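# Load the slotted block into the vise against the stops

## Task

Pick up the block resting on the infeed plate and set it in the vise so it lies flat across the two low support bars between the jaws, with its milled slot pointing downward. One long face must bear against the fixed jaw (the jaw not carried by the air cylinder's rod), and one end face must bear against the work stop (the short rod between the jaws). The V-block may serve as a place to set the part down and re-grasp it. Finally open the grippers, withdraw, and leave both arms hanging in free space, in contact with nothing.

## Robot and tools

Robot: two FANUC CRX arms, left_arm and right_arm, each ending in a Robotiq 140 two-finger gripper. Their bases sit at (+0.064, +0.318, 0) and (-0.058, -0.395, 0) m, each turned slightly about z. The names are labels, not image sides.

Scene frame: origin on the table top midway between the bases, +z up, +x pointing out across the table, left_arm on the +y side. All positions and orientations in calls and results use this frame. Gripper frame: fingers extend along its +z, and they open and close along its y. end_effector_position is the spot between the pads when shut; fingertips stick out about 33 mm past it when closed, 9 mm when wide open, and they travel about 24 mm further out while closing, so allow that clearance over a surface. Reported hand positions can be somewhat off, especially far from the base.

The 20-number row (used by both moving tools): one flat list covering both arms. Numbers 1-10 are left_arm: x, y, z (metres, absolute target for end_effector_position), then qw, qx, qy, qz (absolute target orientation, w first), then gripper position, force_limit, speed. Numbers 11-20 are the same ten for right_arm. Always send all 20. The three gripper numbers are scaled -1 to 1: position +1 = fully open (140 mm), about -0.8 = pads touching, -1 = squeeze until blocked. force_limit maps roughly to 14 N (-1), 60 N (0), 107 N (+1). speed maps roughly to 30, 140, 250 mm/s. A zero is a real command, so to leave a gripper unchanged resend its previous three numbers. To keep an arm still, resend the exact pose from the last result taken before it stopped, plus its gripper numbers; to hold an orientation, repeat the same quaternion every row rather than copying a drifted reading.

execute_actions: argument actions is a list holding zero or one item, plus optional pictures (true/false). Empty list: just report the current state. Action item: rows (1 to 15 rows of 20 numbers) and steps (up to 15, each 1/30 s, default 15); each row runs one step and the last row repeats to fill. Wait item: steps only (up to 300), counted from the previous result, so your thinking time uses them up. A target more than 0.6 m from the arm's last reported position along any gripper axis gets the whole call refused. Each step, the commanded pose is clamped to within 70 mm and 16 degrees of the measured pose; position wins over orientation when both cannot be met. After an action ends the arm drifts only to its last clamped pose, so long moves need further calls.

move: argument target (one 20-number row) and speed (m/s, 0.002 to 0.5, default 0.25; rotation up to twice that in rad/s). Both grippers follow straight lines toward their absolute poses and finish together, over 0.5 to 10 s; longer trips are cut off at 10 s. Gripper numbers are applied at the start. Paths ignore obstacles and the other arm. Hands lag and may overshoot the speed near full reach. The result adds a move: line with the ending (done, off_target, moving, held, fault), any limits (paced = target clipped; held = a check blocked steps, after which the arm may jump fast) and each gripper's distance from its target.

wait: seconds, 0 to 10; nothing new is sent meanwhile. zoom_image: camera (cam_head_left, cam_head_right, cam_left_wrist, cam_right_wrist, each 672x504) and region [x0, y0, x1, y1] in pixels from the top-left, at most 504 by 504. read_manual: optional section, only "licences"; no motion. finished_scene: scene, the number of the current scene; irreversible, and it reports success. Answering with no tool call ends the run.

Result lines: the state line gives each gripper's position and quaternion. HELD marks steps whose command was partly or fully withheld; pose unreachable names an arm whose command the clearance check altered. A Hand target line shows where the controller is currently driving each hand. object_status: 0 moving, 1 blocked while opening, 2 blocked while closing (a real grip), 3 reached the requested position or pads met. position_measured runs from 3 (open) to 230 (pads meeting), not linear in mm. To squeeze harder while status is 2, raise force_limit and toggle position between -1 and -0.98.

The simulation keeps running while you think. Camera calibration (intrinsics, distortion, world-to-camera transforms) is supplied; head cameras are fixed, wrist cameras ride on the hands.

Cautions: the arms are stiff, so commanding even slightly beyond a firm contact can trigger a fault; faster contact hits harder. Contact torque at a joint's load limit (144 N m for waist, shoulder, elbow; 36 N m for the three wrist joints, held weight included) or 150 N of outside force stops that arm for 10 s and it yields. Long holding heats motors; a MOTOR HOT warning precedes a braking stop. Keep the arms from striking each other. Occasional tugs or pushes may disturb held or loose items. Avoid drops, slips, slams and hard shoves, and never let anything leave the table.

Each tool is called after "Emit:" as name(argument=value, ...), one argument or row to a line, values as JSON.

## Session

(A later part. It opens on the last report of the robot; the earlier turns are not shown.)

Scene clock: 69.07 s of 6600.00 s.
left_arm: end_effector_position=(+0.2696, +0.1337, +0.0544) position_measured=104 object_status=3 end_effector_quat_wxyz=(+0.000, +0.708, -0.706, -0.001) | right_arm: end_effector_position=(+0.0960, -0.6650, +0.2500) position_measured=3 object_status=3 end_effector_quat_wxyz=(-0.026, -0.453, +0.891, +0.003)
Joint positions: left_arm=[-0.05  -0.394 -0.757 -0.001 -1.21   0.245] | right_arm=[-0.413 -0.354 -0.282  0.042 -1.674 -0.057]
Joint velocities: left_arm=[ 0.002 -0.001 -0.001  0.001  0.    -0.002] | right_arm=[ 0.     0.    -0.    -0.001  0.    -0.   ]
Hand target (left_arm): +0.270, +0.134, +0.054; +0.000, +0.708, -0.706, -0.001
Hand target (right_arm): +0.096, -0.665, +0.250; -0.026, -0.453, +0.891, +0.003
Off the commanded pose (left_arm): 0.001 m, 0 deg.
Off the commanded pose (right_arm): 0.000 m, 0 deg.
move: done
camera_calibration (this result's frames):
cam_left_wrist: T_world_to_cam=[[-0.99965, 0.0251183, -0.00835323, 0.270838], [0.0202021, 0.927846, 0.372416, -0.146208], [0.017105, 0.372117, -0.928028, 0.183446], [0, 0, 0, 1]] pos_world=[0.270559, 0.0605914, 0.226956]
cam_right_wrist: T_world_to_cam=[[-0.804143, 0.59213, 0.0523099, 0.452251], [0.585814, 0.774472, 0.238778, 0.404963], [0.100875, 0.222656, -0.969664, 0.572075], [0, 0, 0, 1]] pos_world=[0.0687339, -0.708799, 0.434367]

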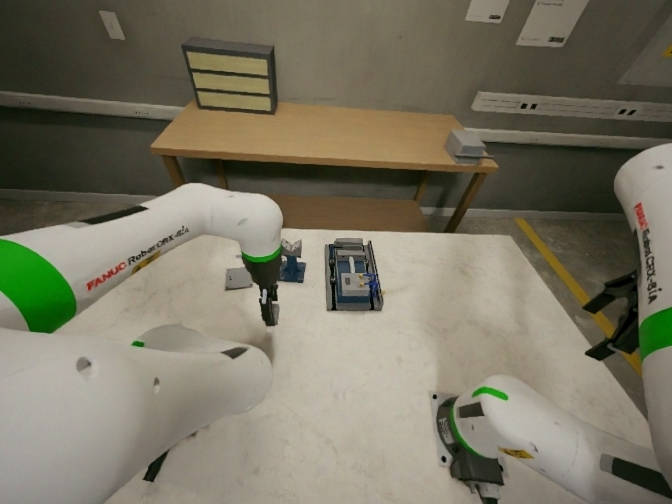

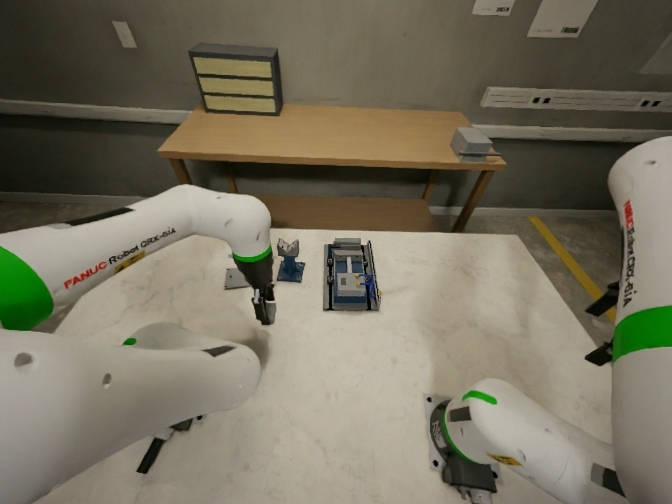

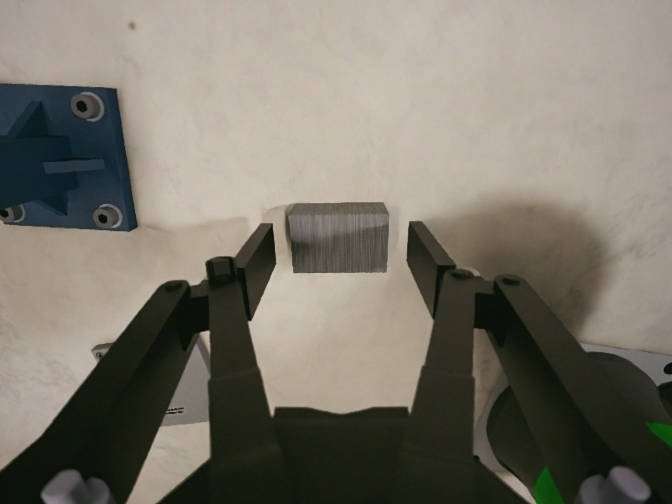

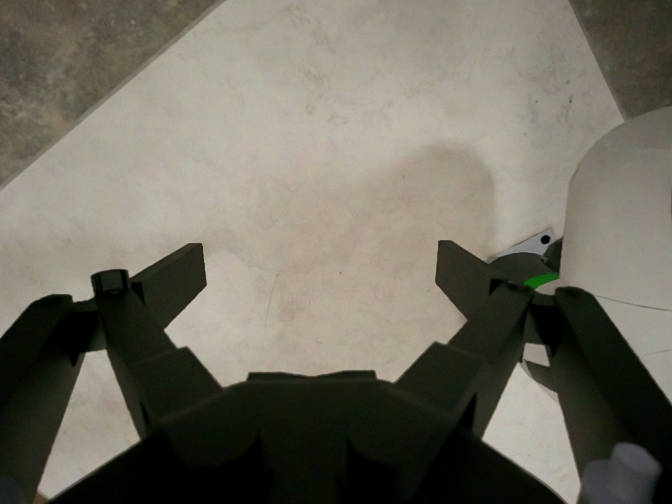

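Emit:
move(
  target=[0.269,0.136,0.046,0,0.707,-0.707,0,0.2,0.3,0,0.096,-0.665,0.25,-0.026,-0.453,0.891,0.003,1,0,0],
)

Emit:
move(
  target=[0.269,0.136,0.046,0,0.707,-0.707,0,-1,0.3,0,0.096,-0.665,0.25,-0.026,-0.453,0.891,0.003,1,0,0],
)

Emit:
move(
  target=[0.28,0.05,0.2,0,0.92,-0.38,0,-1,0.3,0,0.096,-0.665,0.25,-0.026,-0.453,0.891,0.003,1,0,0],
)

Emit:
move(
  target=[0.506,-0.15,0.16,0,1,0,0,-1,0.3,0,0.096,-0.665,0.25,-0.026,-0.453,0.891,0.003,1,0,0],
)

Scene clock: 78.80 s of 6600.00 s.
left_arm: end_effector_position=(+0.2690, +0.1360, +0.0460) position_measured=104 object_status=3 end_effector_quat_wxyz=(+0.000, +0.707, -0.707, +0.000) | right_arm: end_effector_position=(+0.0960, -0.6650, +0.2500) position_measured=3 object_status=3 end_effector_quat_wxyz=(-0.026, -0.453, +0.891, +0.003)
Joint positions: left_arm=[-0.04  -0.394 -0.778  0.    -1.187  0.233] | right_arm=[-0.413 -0.354 -0.282  0.042 -1.674 -0.057]
Joint velocities: left_arm=[ 0.     0.    -0.001 -0.    -0.    -0.   ] | right_arm=[ 0.  0. -0.  0.  0. -0.]
Hand target (left_arm): +0.269, +0.136, +0.046; +0.000, +0.707, -0.707, -0.000
Hand target (right_arm): +0.096, -0.665, +0.250; -0.026, -0.453, +0.891, +0.003
Off the commanded pose (left_arm): 0.000 m, 0 deg.
Off the commanded pose (right_arm): 0.000 m, 0 deg.
After step 90, 6.03 s passed at rest.
move: done
camera_calibration (this result's frames):
cam_left_wrist: T_world_to_cam=[[-0.99958, 0.0272016, -0.00995992, 0.269882], [0.0215643, 0.928323, 0.371148, -0.145572], [0.0193418, 0.370778, -0.92852, 0.1744], [0, 0, 0, 1]] pos_world=[0.269535, 0.0631329, 0.218651]
cam_right_wrist: T_world_to_cam=[[-0.804143, 0.592129, 0.0523105, 0.452251], [0.585814, 0.774472, 0.238778, 0.404963], [0.100874, 0.222656, -0.969664, 0.572075], [0, 0, 0, 1]] pos_world=[0.0687339, -0.708799, 0.434367]

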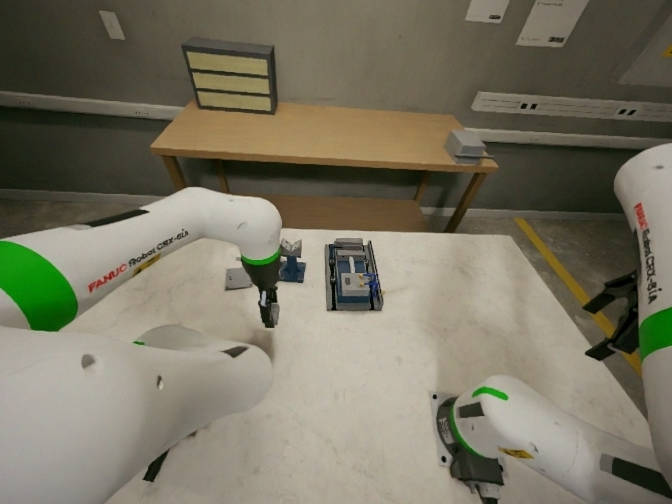

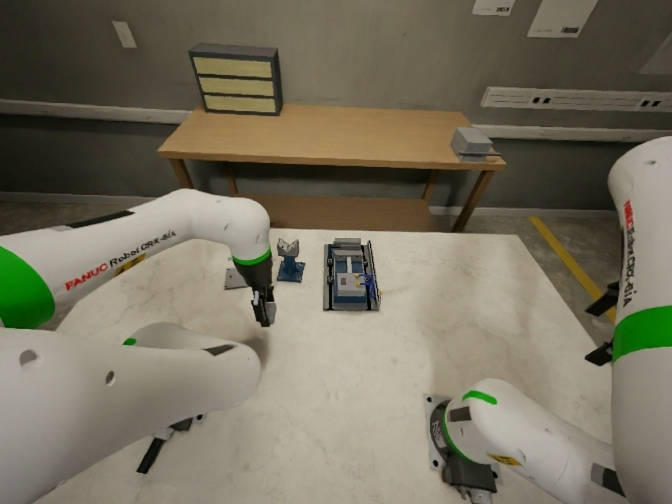

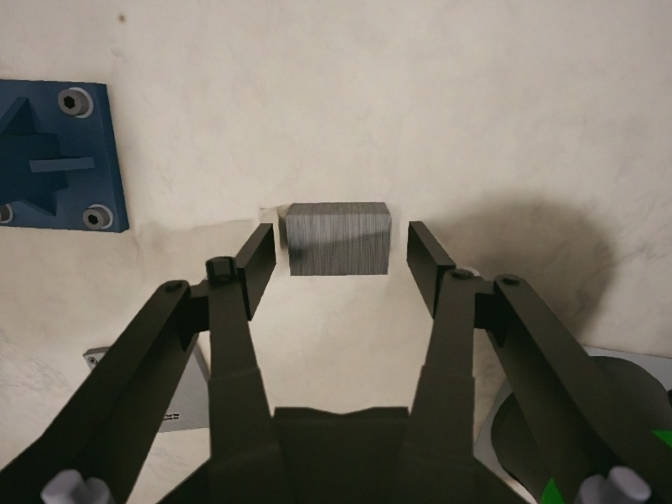

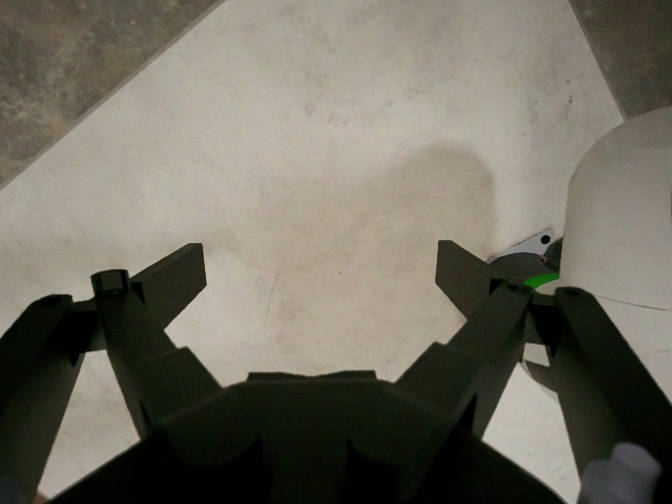

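Scene clock: 79.50 s of 6600.00 s.
left_arm: end_effector_position=(+0.2691, +0.1360, +0.0460) position_measured=145 object_status=2 end_effector_quat_wxyz=(-0.000, +0.707, -0.707, +0.000) | right_arm: end_effector_position=(+0.0960, -0.6650, +0.2500) position_measured=3 object_status=3 end_effector_quat_wxyz=(-0.026, -0.453, +0.891, +0.003)
Joint positions: left_arm=[-0.04  -0.394 -0.778  0.    -1.187  0.233] | right_arm=[-0.413 -0.354 -0.282  0.042 -1.674 -0.057]
Joint velocities: left_arm=[-0.    -0.    -0.    -0.     0.002 -0.   ] | right_arm=[ 0.     0.001 -0.001 -0.001  0.     0.   ]
Hand target (left_arm): +0.269, +0.136, +0.046; -0.000, +0.707, -0.707, -0.000
Hand target (right_arm): +0.096, -0.665, +0.250; -0.026, -0.453, +0.891, +0.003
Off the commanded pose (left_arm): 0.000 m, 0 deg.
Off the commanded pose (right_arm): 0.000 m, 0 deg.
move: done
camera_calibration (this result's frames):
cam_left_wrist: T_world_to_cam=[[-0.99958, 0.0271741, -0.0100999, 0.269963], [0.0214876, 0.928339, 0.371114, -0.145556], [0.0194609, 0.370741, -0.928533, 0.174406], [0, 0, 0, 1]] pos_world=[0.269583, 0.0631299, 0.218687]
cam_right_wrist: T_world_to_cam=[[-0.804143, 0.592129, 0.0523105, 0.452251], [0.585814, 0.774472, 0.238778, 0.404963], [0.100874, 0.222656, -0.969664, 0.572075], [0, 0, 0, 1]] pos_world=[0.0687338, -0.708799, 0.434367]

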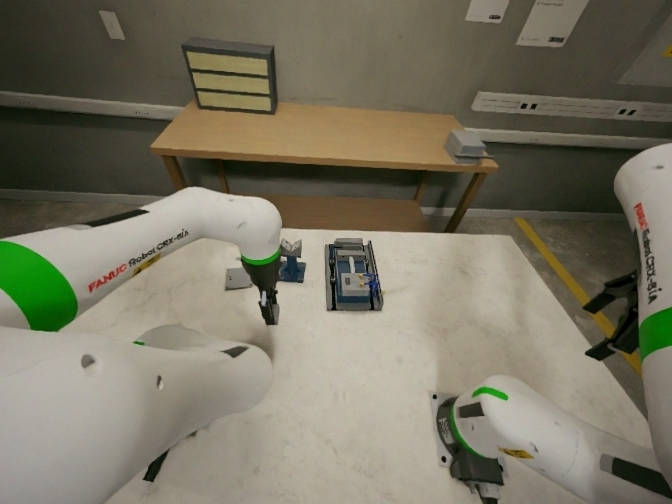

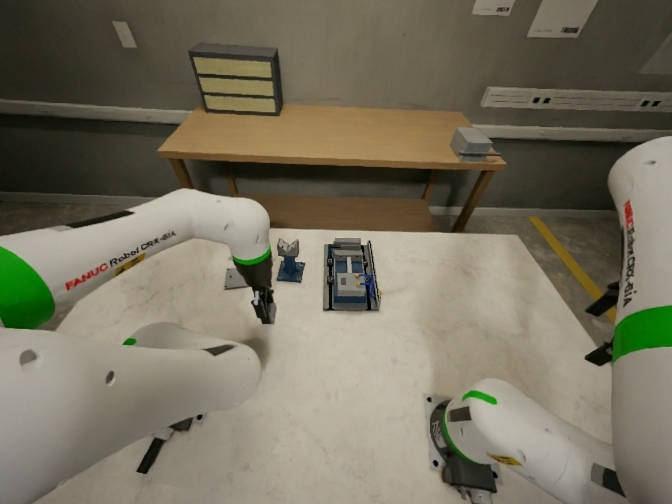

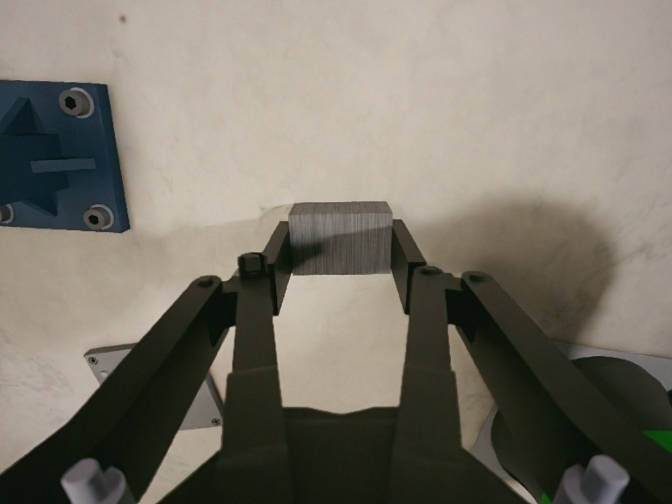

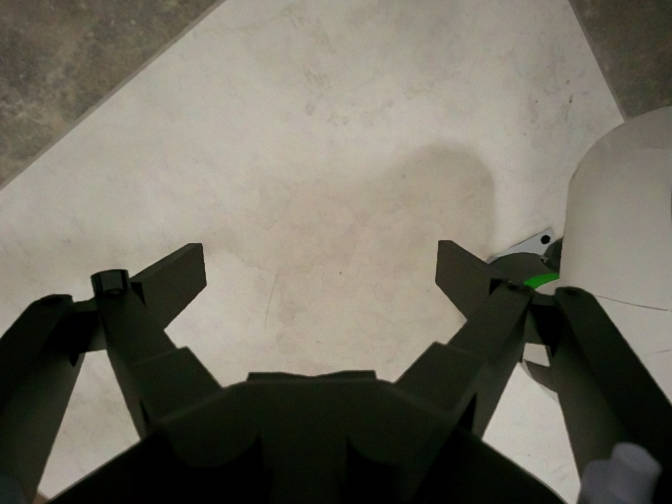

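Scene clock: 81.47 s of 6600.00 s.
left_arm: end_effector_position=(+0.2804, +0.0500, +0.2000) position_measured=145 object_status=2 end_effector_quat_wxyz=(+0.000, +0.924, -0.382, +0.000) | right_arm: end_effector_position=(+0.0960, -0.6650, +0.2500) position_measured=3 object_status=3 end_effector_quat_wxyz=(-0.026, -0.453, +0.891, +0.003)
Joint positions: left_arm=[-0.312 -0.273 -0.327  0.    -1.516  1.293] | right_arm=[-0.413 -0.354 -0.282  0.042 -1.674 -0.057]
Joint velocities: left_arm=[-0.001 -0.    -0.    -0.    -0.002  0.001] | right_arm=[-0.     0.     0.001 -0.001 -0.    -0.   ]
Hand target (left_arm): +0.280, +0.050, +0.200; +0.000, +0.924, -0.382, +0.000
Hand target (right_arm): +0.096, -0.665, +0.250; -0.026, -0.453, +0.891, +0.003
Off the commanded pose (left_arm): 0.000 m, 0 deg.
Off the commanded pose (right_arm): 0.000 m, 0 deg.
move: done
camera_calibration (this result's frames):
cam_left_wrist: T_world_to_cam=[[-0.724361, -0.68935, -0.00988066, 0.243813], [-0.642898, 0.670235, 0.370765, 0.076121], [-0.248965, 0.27492, -0.928674, 0.4291], [0, 0, 0, 1]] pos_world=[0.332377, -0.00091445, 0.37268]
cam_right_wrist: T_world_to_cam=[[-0.804143, 0.592129, 0.0523103, 0.452251], [0.585814, 0.774472, 0.238778, 0.404963], [0.100875, 0.222656, -0.969664, 0.572075], [0, 0, 0, 1]] pos_world=[0.0687339, -0.708799, 0.434367]

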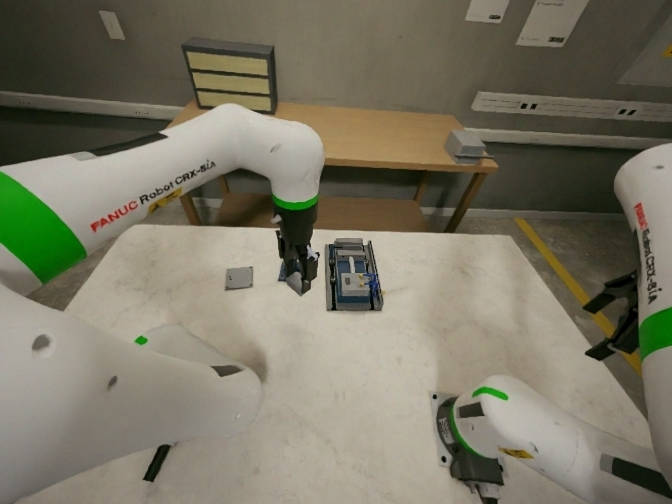

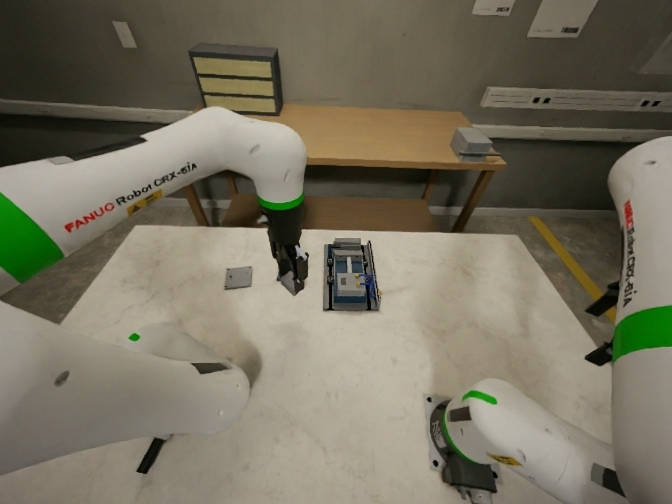

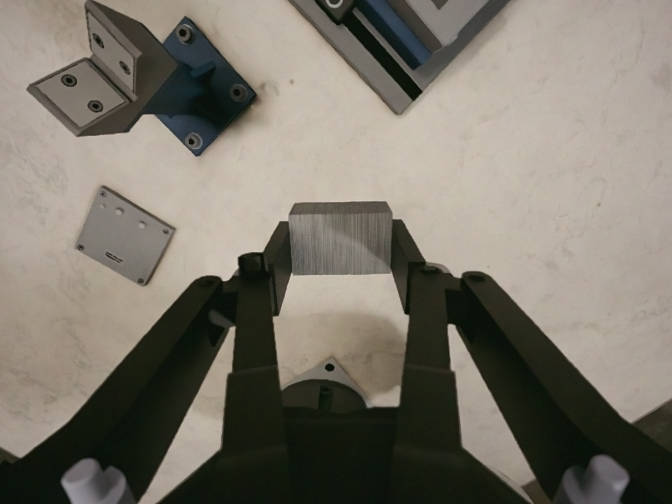

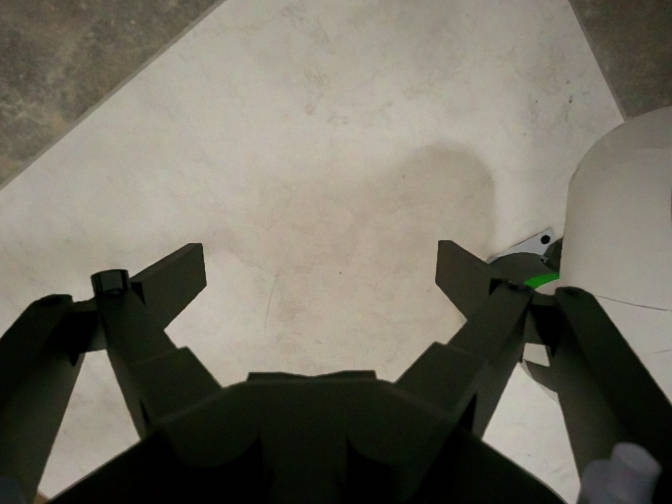

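Scene clock: 83.47 s of 6600.00 s.
left_arm: end_effector_position=(+0.5061, -0.1500, +0.1606) position_measured=145 object_status=2 end_effector_quat_wxyz=(+0.000, +1.000, -0.000, +0.000) | right_arm: end_effector_position=(+0.0960, -0.6650, +0.2500) position_measured=3 object_status=3 end_effector_quat_wxyz=(-0.026, -0.453, +0.891, +0.003)
Joint positions: left_arm=[-0.418  0.513  0.455  0.    -1.512  2.182] | right_arm=[-0.413 -0.354 -0.282  0.042 -1.674 -0.057]
Joint velocities: left_arm=[-0.001  0.001 -0.001  0.     0.001  0.   ] | right_arm=[-0.    -0.    -0.     0.001  0.    -0.   ]
Hand target (left_arm): +0.506, -0.150, +0.161; +0.000, +1.000, -0.000, +0.000
Hand target (right_arm): +0.096, -0.665, +0.250; -0.026, -0.453, +0.891, +0.003
Off the commanded pose (left_arm): 0.001 m, 0 deg.
Off the commanded pose (right_arm): 0.000 m, 0 deg.
move: done
camera_calibration (this result's frames):
cam_left_wrist: T_world_to_cam=[[-0.0271886, -0.999583, -0.00972103, -0.130388], [-0.928367, 0.0216432, 0.371034, 0.417071], [-0.370669, 0.0191126, -0.928568, 0.526901], [0, 0, 0, 1]] pos_world=[0.578956, -0.149431, 0.333248]
cam_right_wrist: T_world_to_cam=[[-0.804143, 0.592129, 0.0523102, 0.452251], [0.585814, 0.774472, 0.238778, 0.404963], [0.100875, 0.222656, -0.969664, 0.572075], [0, 0, 0, 1]] pos_world=[0.0687339, -0.708799, 0.434367]

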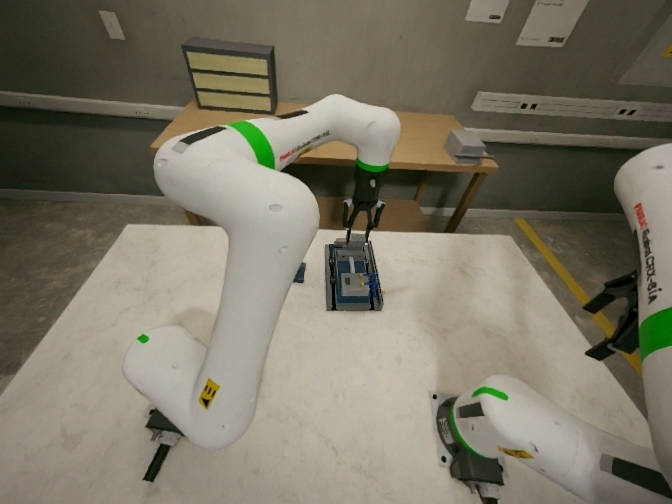

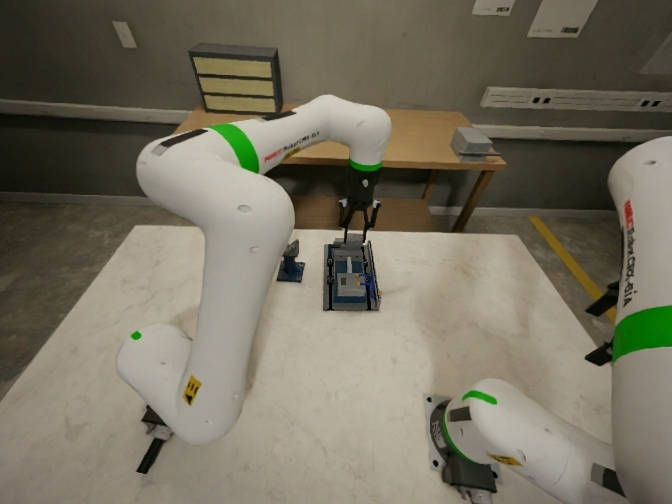

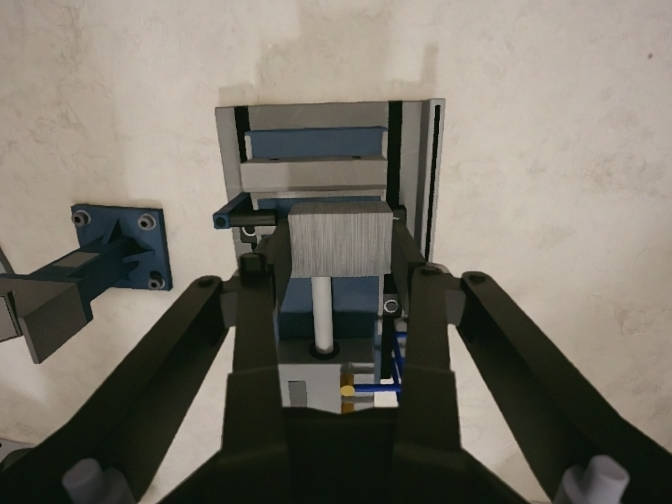

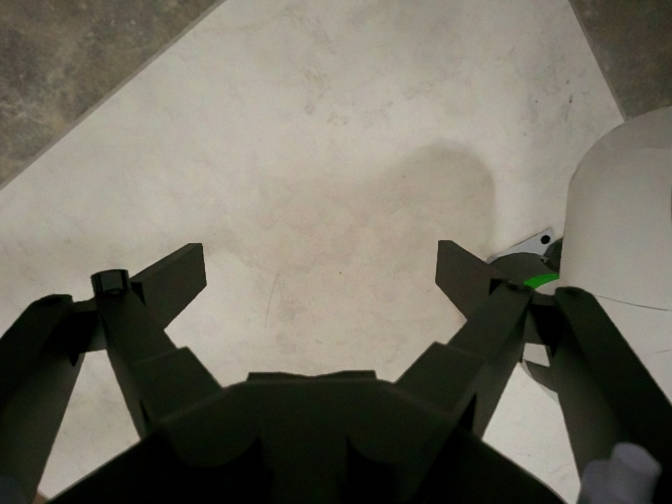

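Emit:
move(
  target=[0.507,-0.147,0.135,0,1,0,0,-1,0.3,0,0.096,-0.665,0.25,-0.026,-0.453,0.891,0.003,1,0,0],
  speed=0.03,
)

Emit:
zoom_image(
  camera="cam_left_wrist",
  region=[190,120,470,320],
)

Emit:
zoom_image(
  camera="cam_head_right",
  region=[310,200,400,280],
)

Scene clock: 88.87 s of 6600.00 s.
left_arm: end_effector_position=(+0.5070, -0.1470, +0.1350) position_measured=145 object_status=2 end_effector_quat_wxyz=(-0.000, +1.000, -0.000, -0.000) | right_arm: end_effector_position=(+0.0960, -0.6650, +0.2500) position_measured=3 object_status=3 end_effector_quat_wxyz=(-0.026, -0.453, +0.891, +0.003)
Joint positions: left_arm=[-0.414  0.515  0.398 -0.    -1.454  2.177] | right_arm=[-0.413 -0.354 -0.282  0.042 -1.674 -0.057]
Joint velocities: left_arm=[-0.    -0.001  0.001  0.    -0.    -0.   ] | right_arm=[-0.    -0.     0.001 -0.     0.    -0.   ]
Hand target (left_arm): +0.507, -0.147, +0.135; -0.000, +1.000, -0.000, -0.000
Hand target (right_arm): +0.096, -0.665, +0.250; -0.026, -0.453, +0.891, +0.003
Off the commanded pose (left_arm): 0.000 m, 0 deg.
Off the commanded pose (right_arm): 0.000 m, 0 deg.
After step 90, 1.27 s passed at rest.
move: done
camera_calibration (this result's frames):
cam_left_wrist: T_world_to_cam=[[-0.0272634, -0.999578, -0.0100368, -0.127467], [-0.928315, 0.0215928, 0.371167, 0.427254], [-0.370793, 0.0194366, -0.928512, 0.50346], [0, 0, 0, 1]] pos_world=[0.579831, -0.146424, 0.307607]
cam_right_wrist: T_world_to_cam=[[-0.804143, 0.592129, 0.0523116, 0.452251], [0.585814, 0.774472, 0.238778, 0.404963], [0.100873, 0.222656, -0.969664, 0.572075], [0, 0, 0, 1]] pos_world=[0.0687341, -0.7088, 0.434367]

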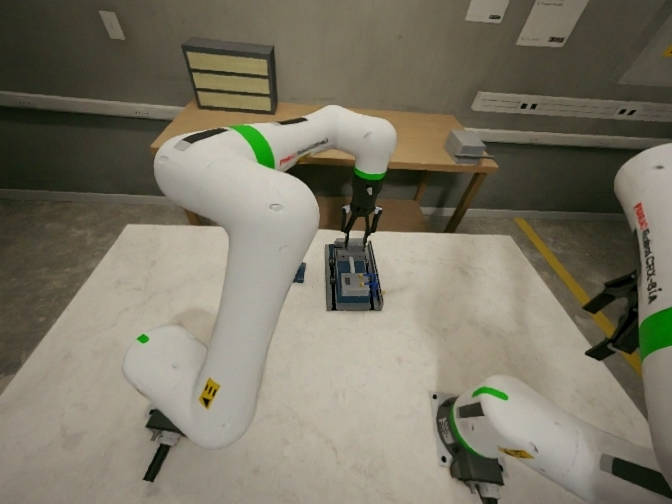

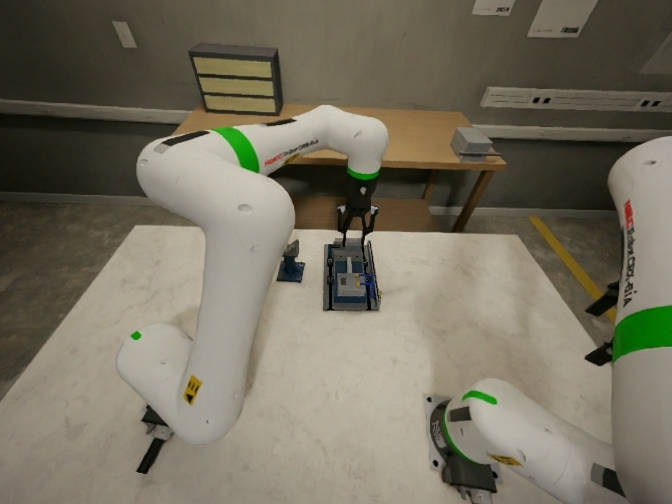

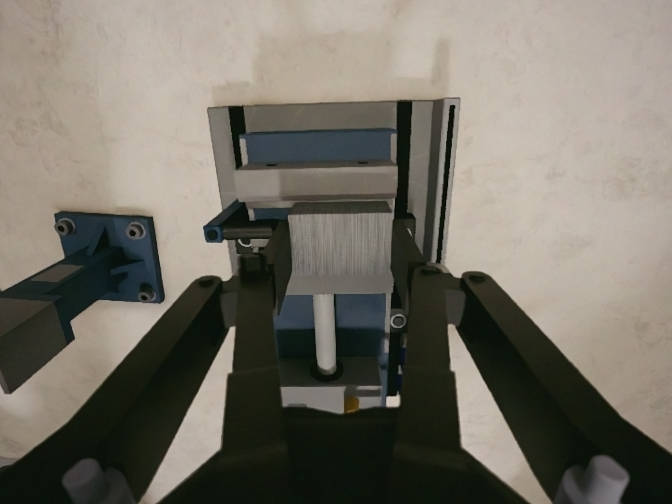

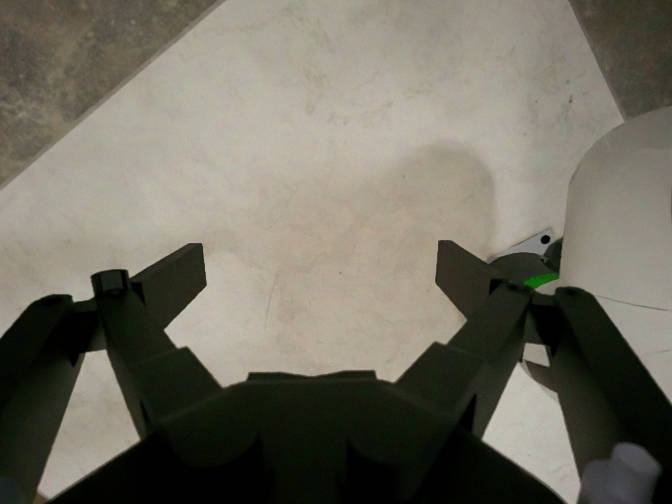

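Region (190, 120, 470, 320) of cam_left_wrist's 672x504 image, scaled by 1.800, with more detail than that image has; it fills the top 360 rows of this view, and the rest is white.

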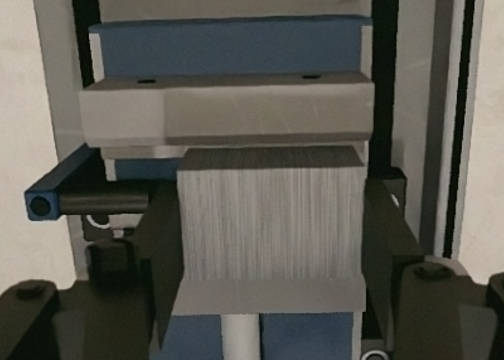

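Region (310, 200, 400, 280) of cam_head_right's 672x504 image, scaled by 5.600, with more detail than that image has.

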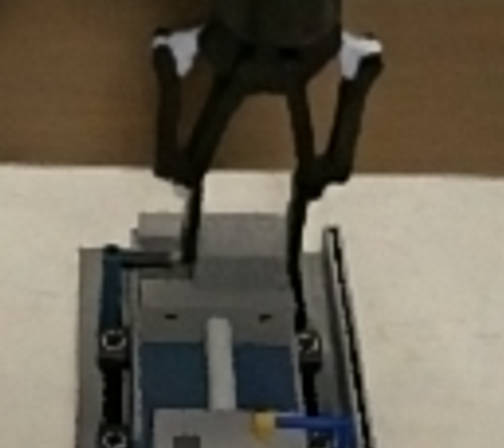

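Emit:
move(
  target=[0.508,-0.149,0.127,0,1,0.011,0,-1,0.3,0,0.096,-0.665,0.25,-0.026,-0.453,0.891,0.003,1,0,0],
  speed=0.01,
)

Emit:
zoom_image(
  camera="cam_left_wrist",
  region=[190,150,430,300],
)

Scene clock: 96.77 s of 6600.00 s.
left_arm: end_effector_position=(+0.5080, -0.1491, +0.1273) position_measured=145 object_status=2 end_effector_quat_wxyz=(+0.000, +1.000, +0.011, +0.000) | right_arm: end_effector_position=(+0.0960, -0.6650, +0.2500) position_measured=3 object_status=3 end_effector_quat_wxyz=(-0.026, -0.453, +0.891, +0.003)
Joint positions: left_arm=[-0.415  0.523  0.391  0.    -1.439  2.201] | right_arm=[-0.413 -0.354 -0.282  0.042 -1.674 -0.057]
Joint velocities: left_arm=[ 0.     0.001  0.    -0.     0.002  0.   ] | right_arm=[-0.    -0.    -0.    -0.001 -0.     0.   ]
Hand target (left_arm): +0.508, -0.149, +0.127; +0.000, +1.000, +0.011, -0.000
Hand target (right_arm): +0.096, -0.665, +0.250; -0.026, -0.453, +0.891, +0.003
Off the commanded pose (left_arm): 0.000 m, 0 deg.
Off the commanded pose (right_arm): 0.000 m, 0 deg.
After step 90, 3.57 s passed at rest.
move: done
camera_calibration (this result's frames):
cam_left_wrist: T_world_to_cam=[[-0.00516641, -0.99994, -0.00963865, -0.140944], [-0.928652, 0.00122241, 0.370951, 0.428304], [-0.370917, 0.0108674, -0.928602, 0.495534], [0, 0, 0, 1]] pos_world=[0.580819, -0.146844, 0.299915]
cam_right_wrist: T_world_to_cam=[[-0.804143, 0.592129, 0.0523113, 0.452251], [0.585814, 0.774472, 0.238778, 0.404963], [0.100874, 0.222656, -0.969664, 0.572075], [0, 0, 0, 1]] pos_world=[0.0687341, -0.7088, 0.434367]

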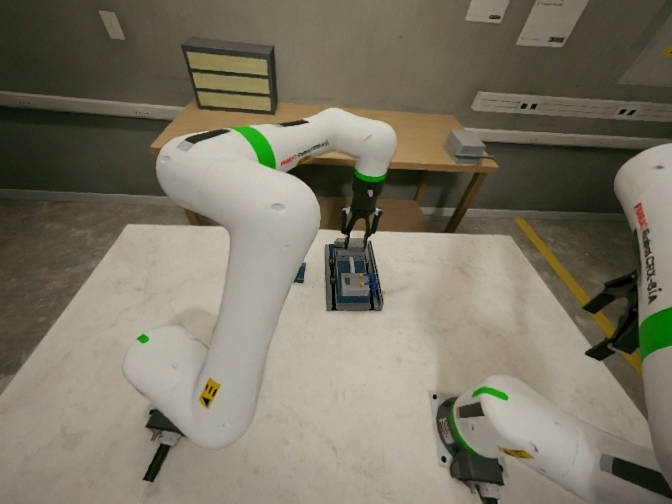

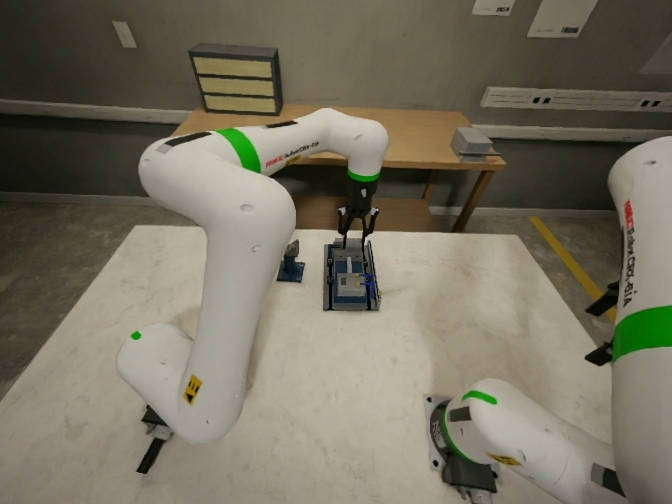

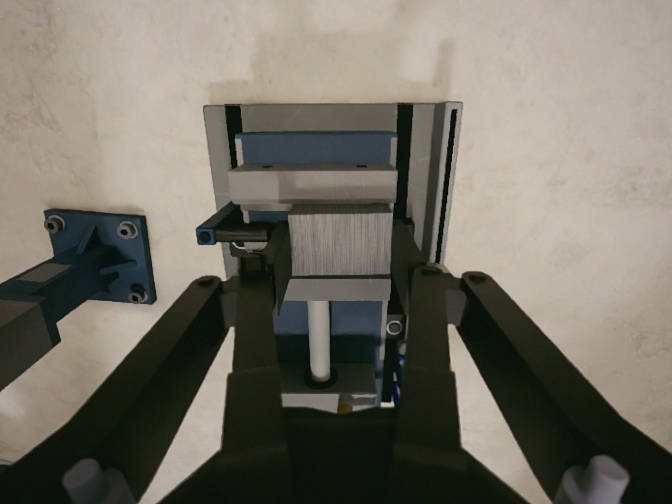

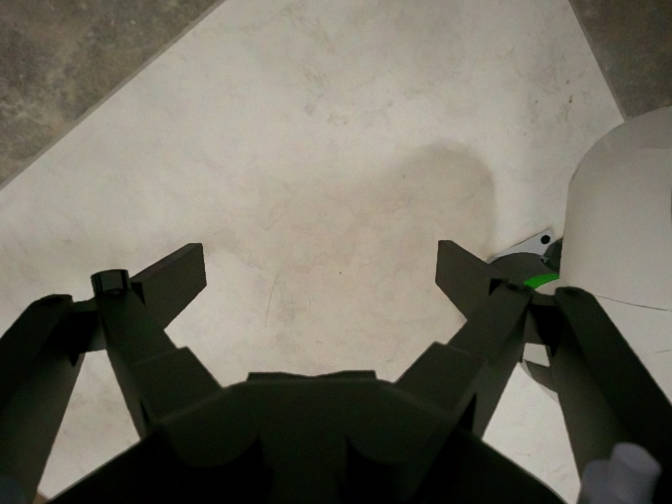

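Region (190, 150, 430, 300) of cam_left_wrist's 672x504 image, scaled by 2.100, with more detail than that image has; it fills the top 315 rows of this view, and the rest is white.

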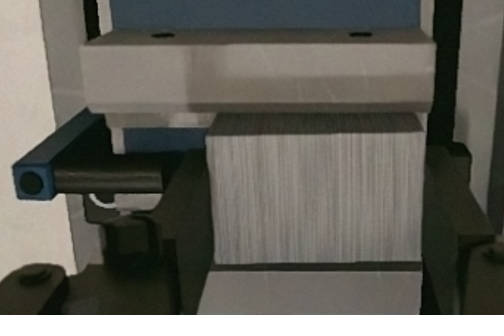

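Emit:
move(
  target=[0.508,-0.149,0.123,0,1,0.011,0,-1,0.3,0,0.096,-0.665,0.25,-0.026,-0.453,0.891,0.003,1,0,0],
  speed=0.005,
)

Emit:
zoom_image(
  camera="cam_left_wrist",
  region=[190,150,430,300],
)

Scene clock: 110.90 s of 6600.00 s.
left_arm: end_effector_position=(+0.5080, -0.1493, +0.1274) position_measured=145 object_status=2 end_effector_quat_wxyz=(+0.001, +1.000, +0.011, +0.001) | right_arm: end_effector_position=(+0.0960, -0.6650, +0.2500) position_measured=3 object_status=3 end_effector_quat_wxyz=(-0.026, -0.453, +0.891, +0.003)
Joint positions: left_arm=[-0.415  0.522  0.39   0.001 -1.436  2.201] | right_arm=[-0.413 -0.354 -0.282  0.042 -1.674 -0.057]
Joint velocities: left_arm=[-0.    -0.001 -0.     0.     0.002 -0.   ] | right_arm=[ 0.    -0.     0.    -0.001  0.    -0.   ]
Hand target (left_arm): +0.508, -0.149, +0.127; +0.001, +1.000, +0.011, +0.001
Hand target (right_arm): +0.096, -0.665, +0.250; -0.026, -0.453, +0.891, +0.003
Off the commanded pose (left_arm): 0.004 m, 0 deg.
Off the commanded pose (right_arm): 0.000 m, 0 deg.
FORCE FAULT: contact force on the left arm reached its limit, and that arm stopped for 10 seconds. The contact can be on any part of that arm, not only on its tool. That arm's remaining commands of this call were not run. That arm holds still and accepts commands again. Move the arm away from the contact; if what it grips holds it there, let go first. Pushing or pulling that hard again can fault the arm again.
After step 90, 0.63 s passed at rest.
move: fault (left_arm)
camera_calibration (this result's frames):
cam_left_wrist: T_world_to_cam=[[-0.00509776, -0.999954, -0.00816886, -0.141387], [-0.929148, 0.00171661, 0.369703, 0.428733], [-0.369672, 0.00947474, -0.929114, 0.494934], [0, 0, 0, 1]] pos_world=[0.580599, -0.146806, 0.300191]
cam_right_wrist: T_world_to_cam=[[-0.804143, 0.592129, 0.0523112, 0.452251], [0.585814, 0.774472, 0.238778, 0.404963], [0.100874, 0.222656, -0.969664, 0.572075], [0, 0, 0, 1]] pos_world=[0.0687342, -0.7088, 0.434367]

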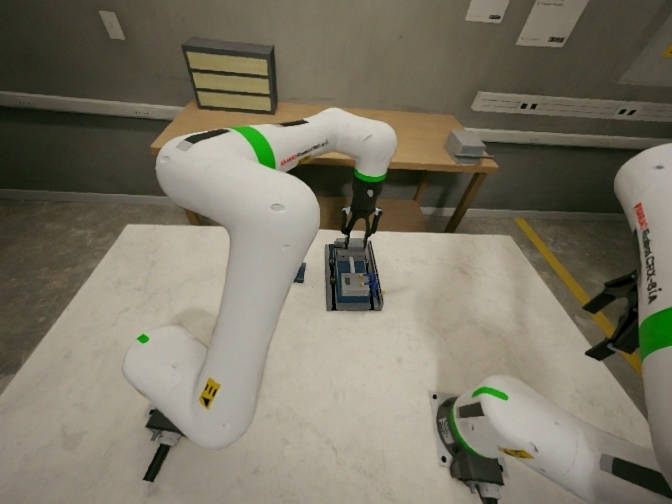

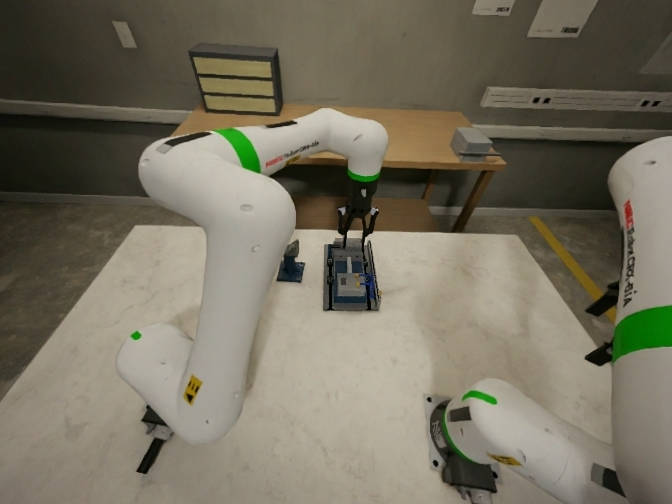

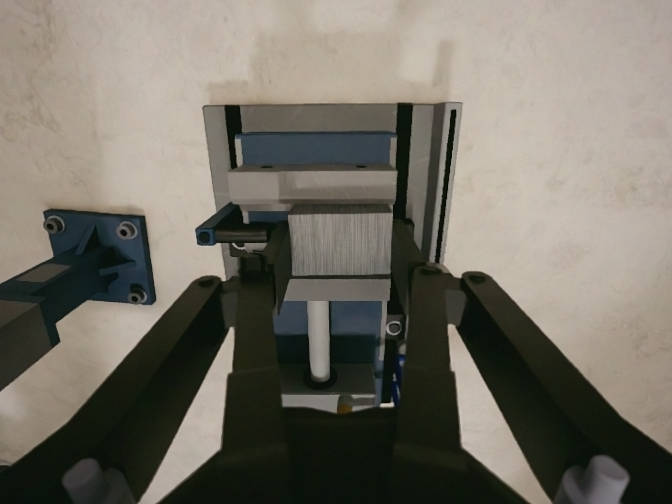

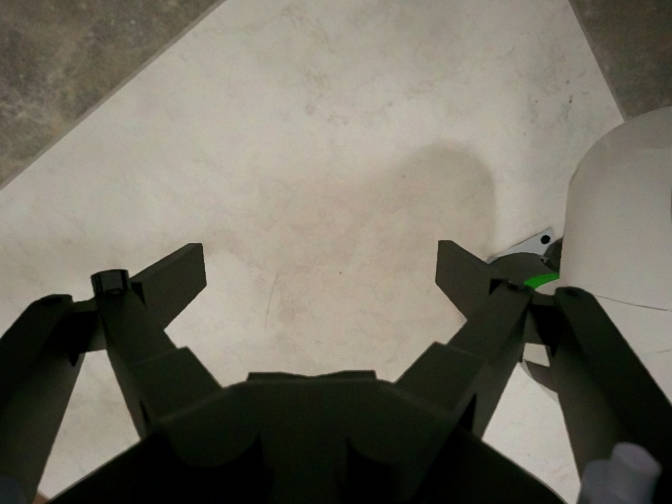

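Region (190, 150, 430, 300) of cam_left_wrist's 672x504 image, scaled by 2.100, with more detail than that image has; it fills the top 315 rows of this view, and the rest is white.

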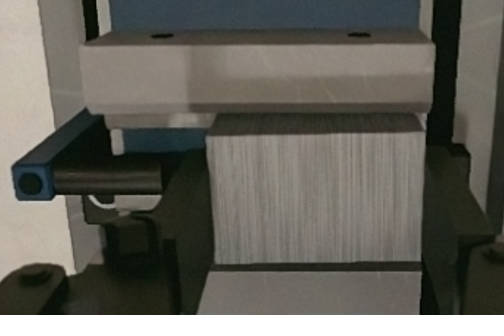

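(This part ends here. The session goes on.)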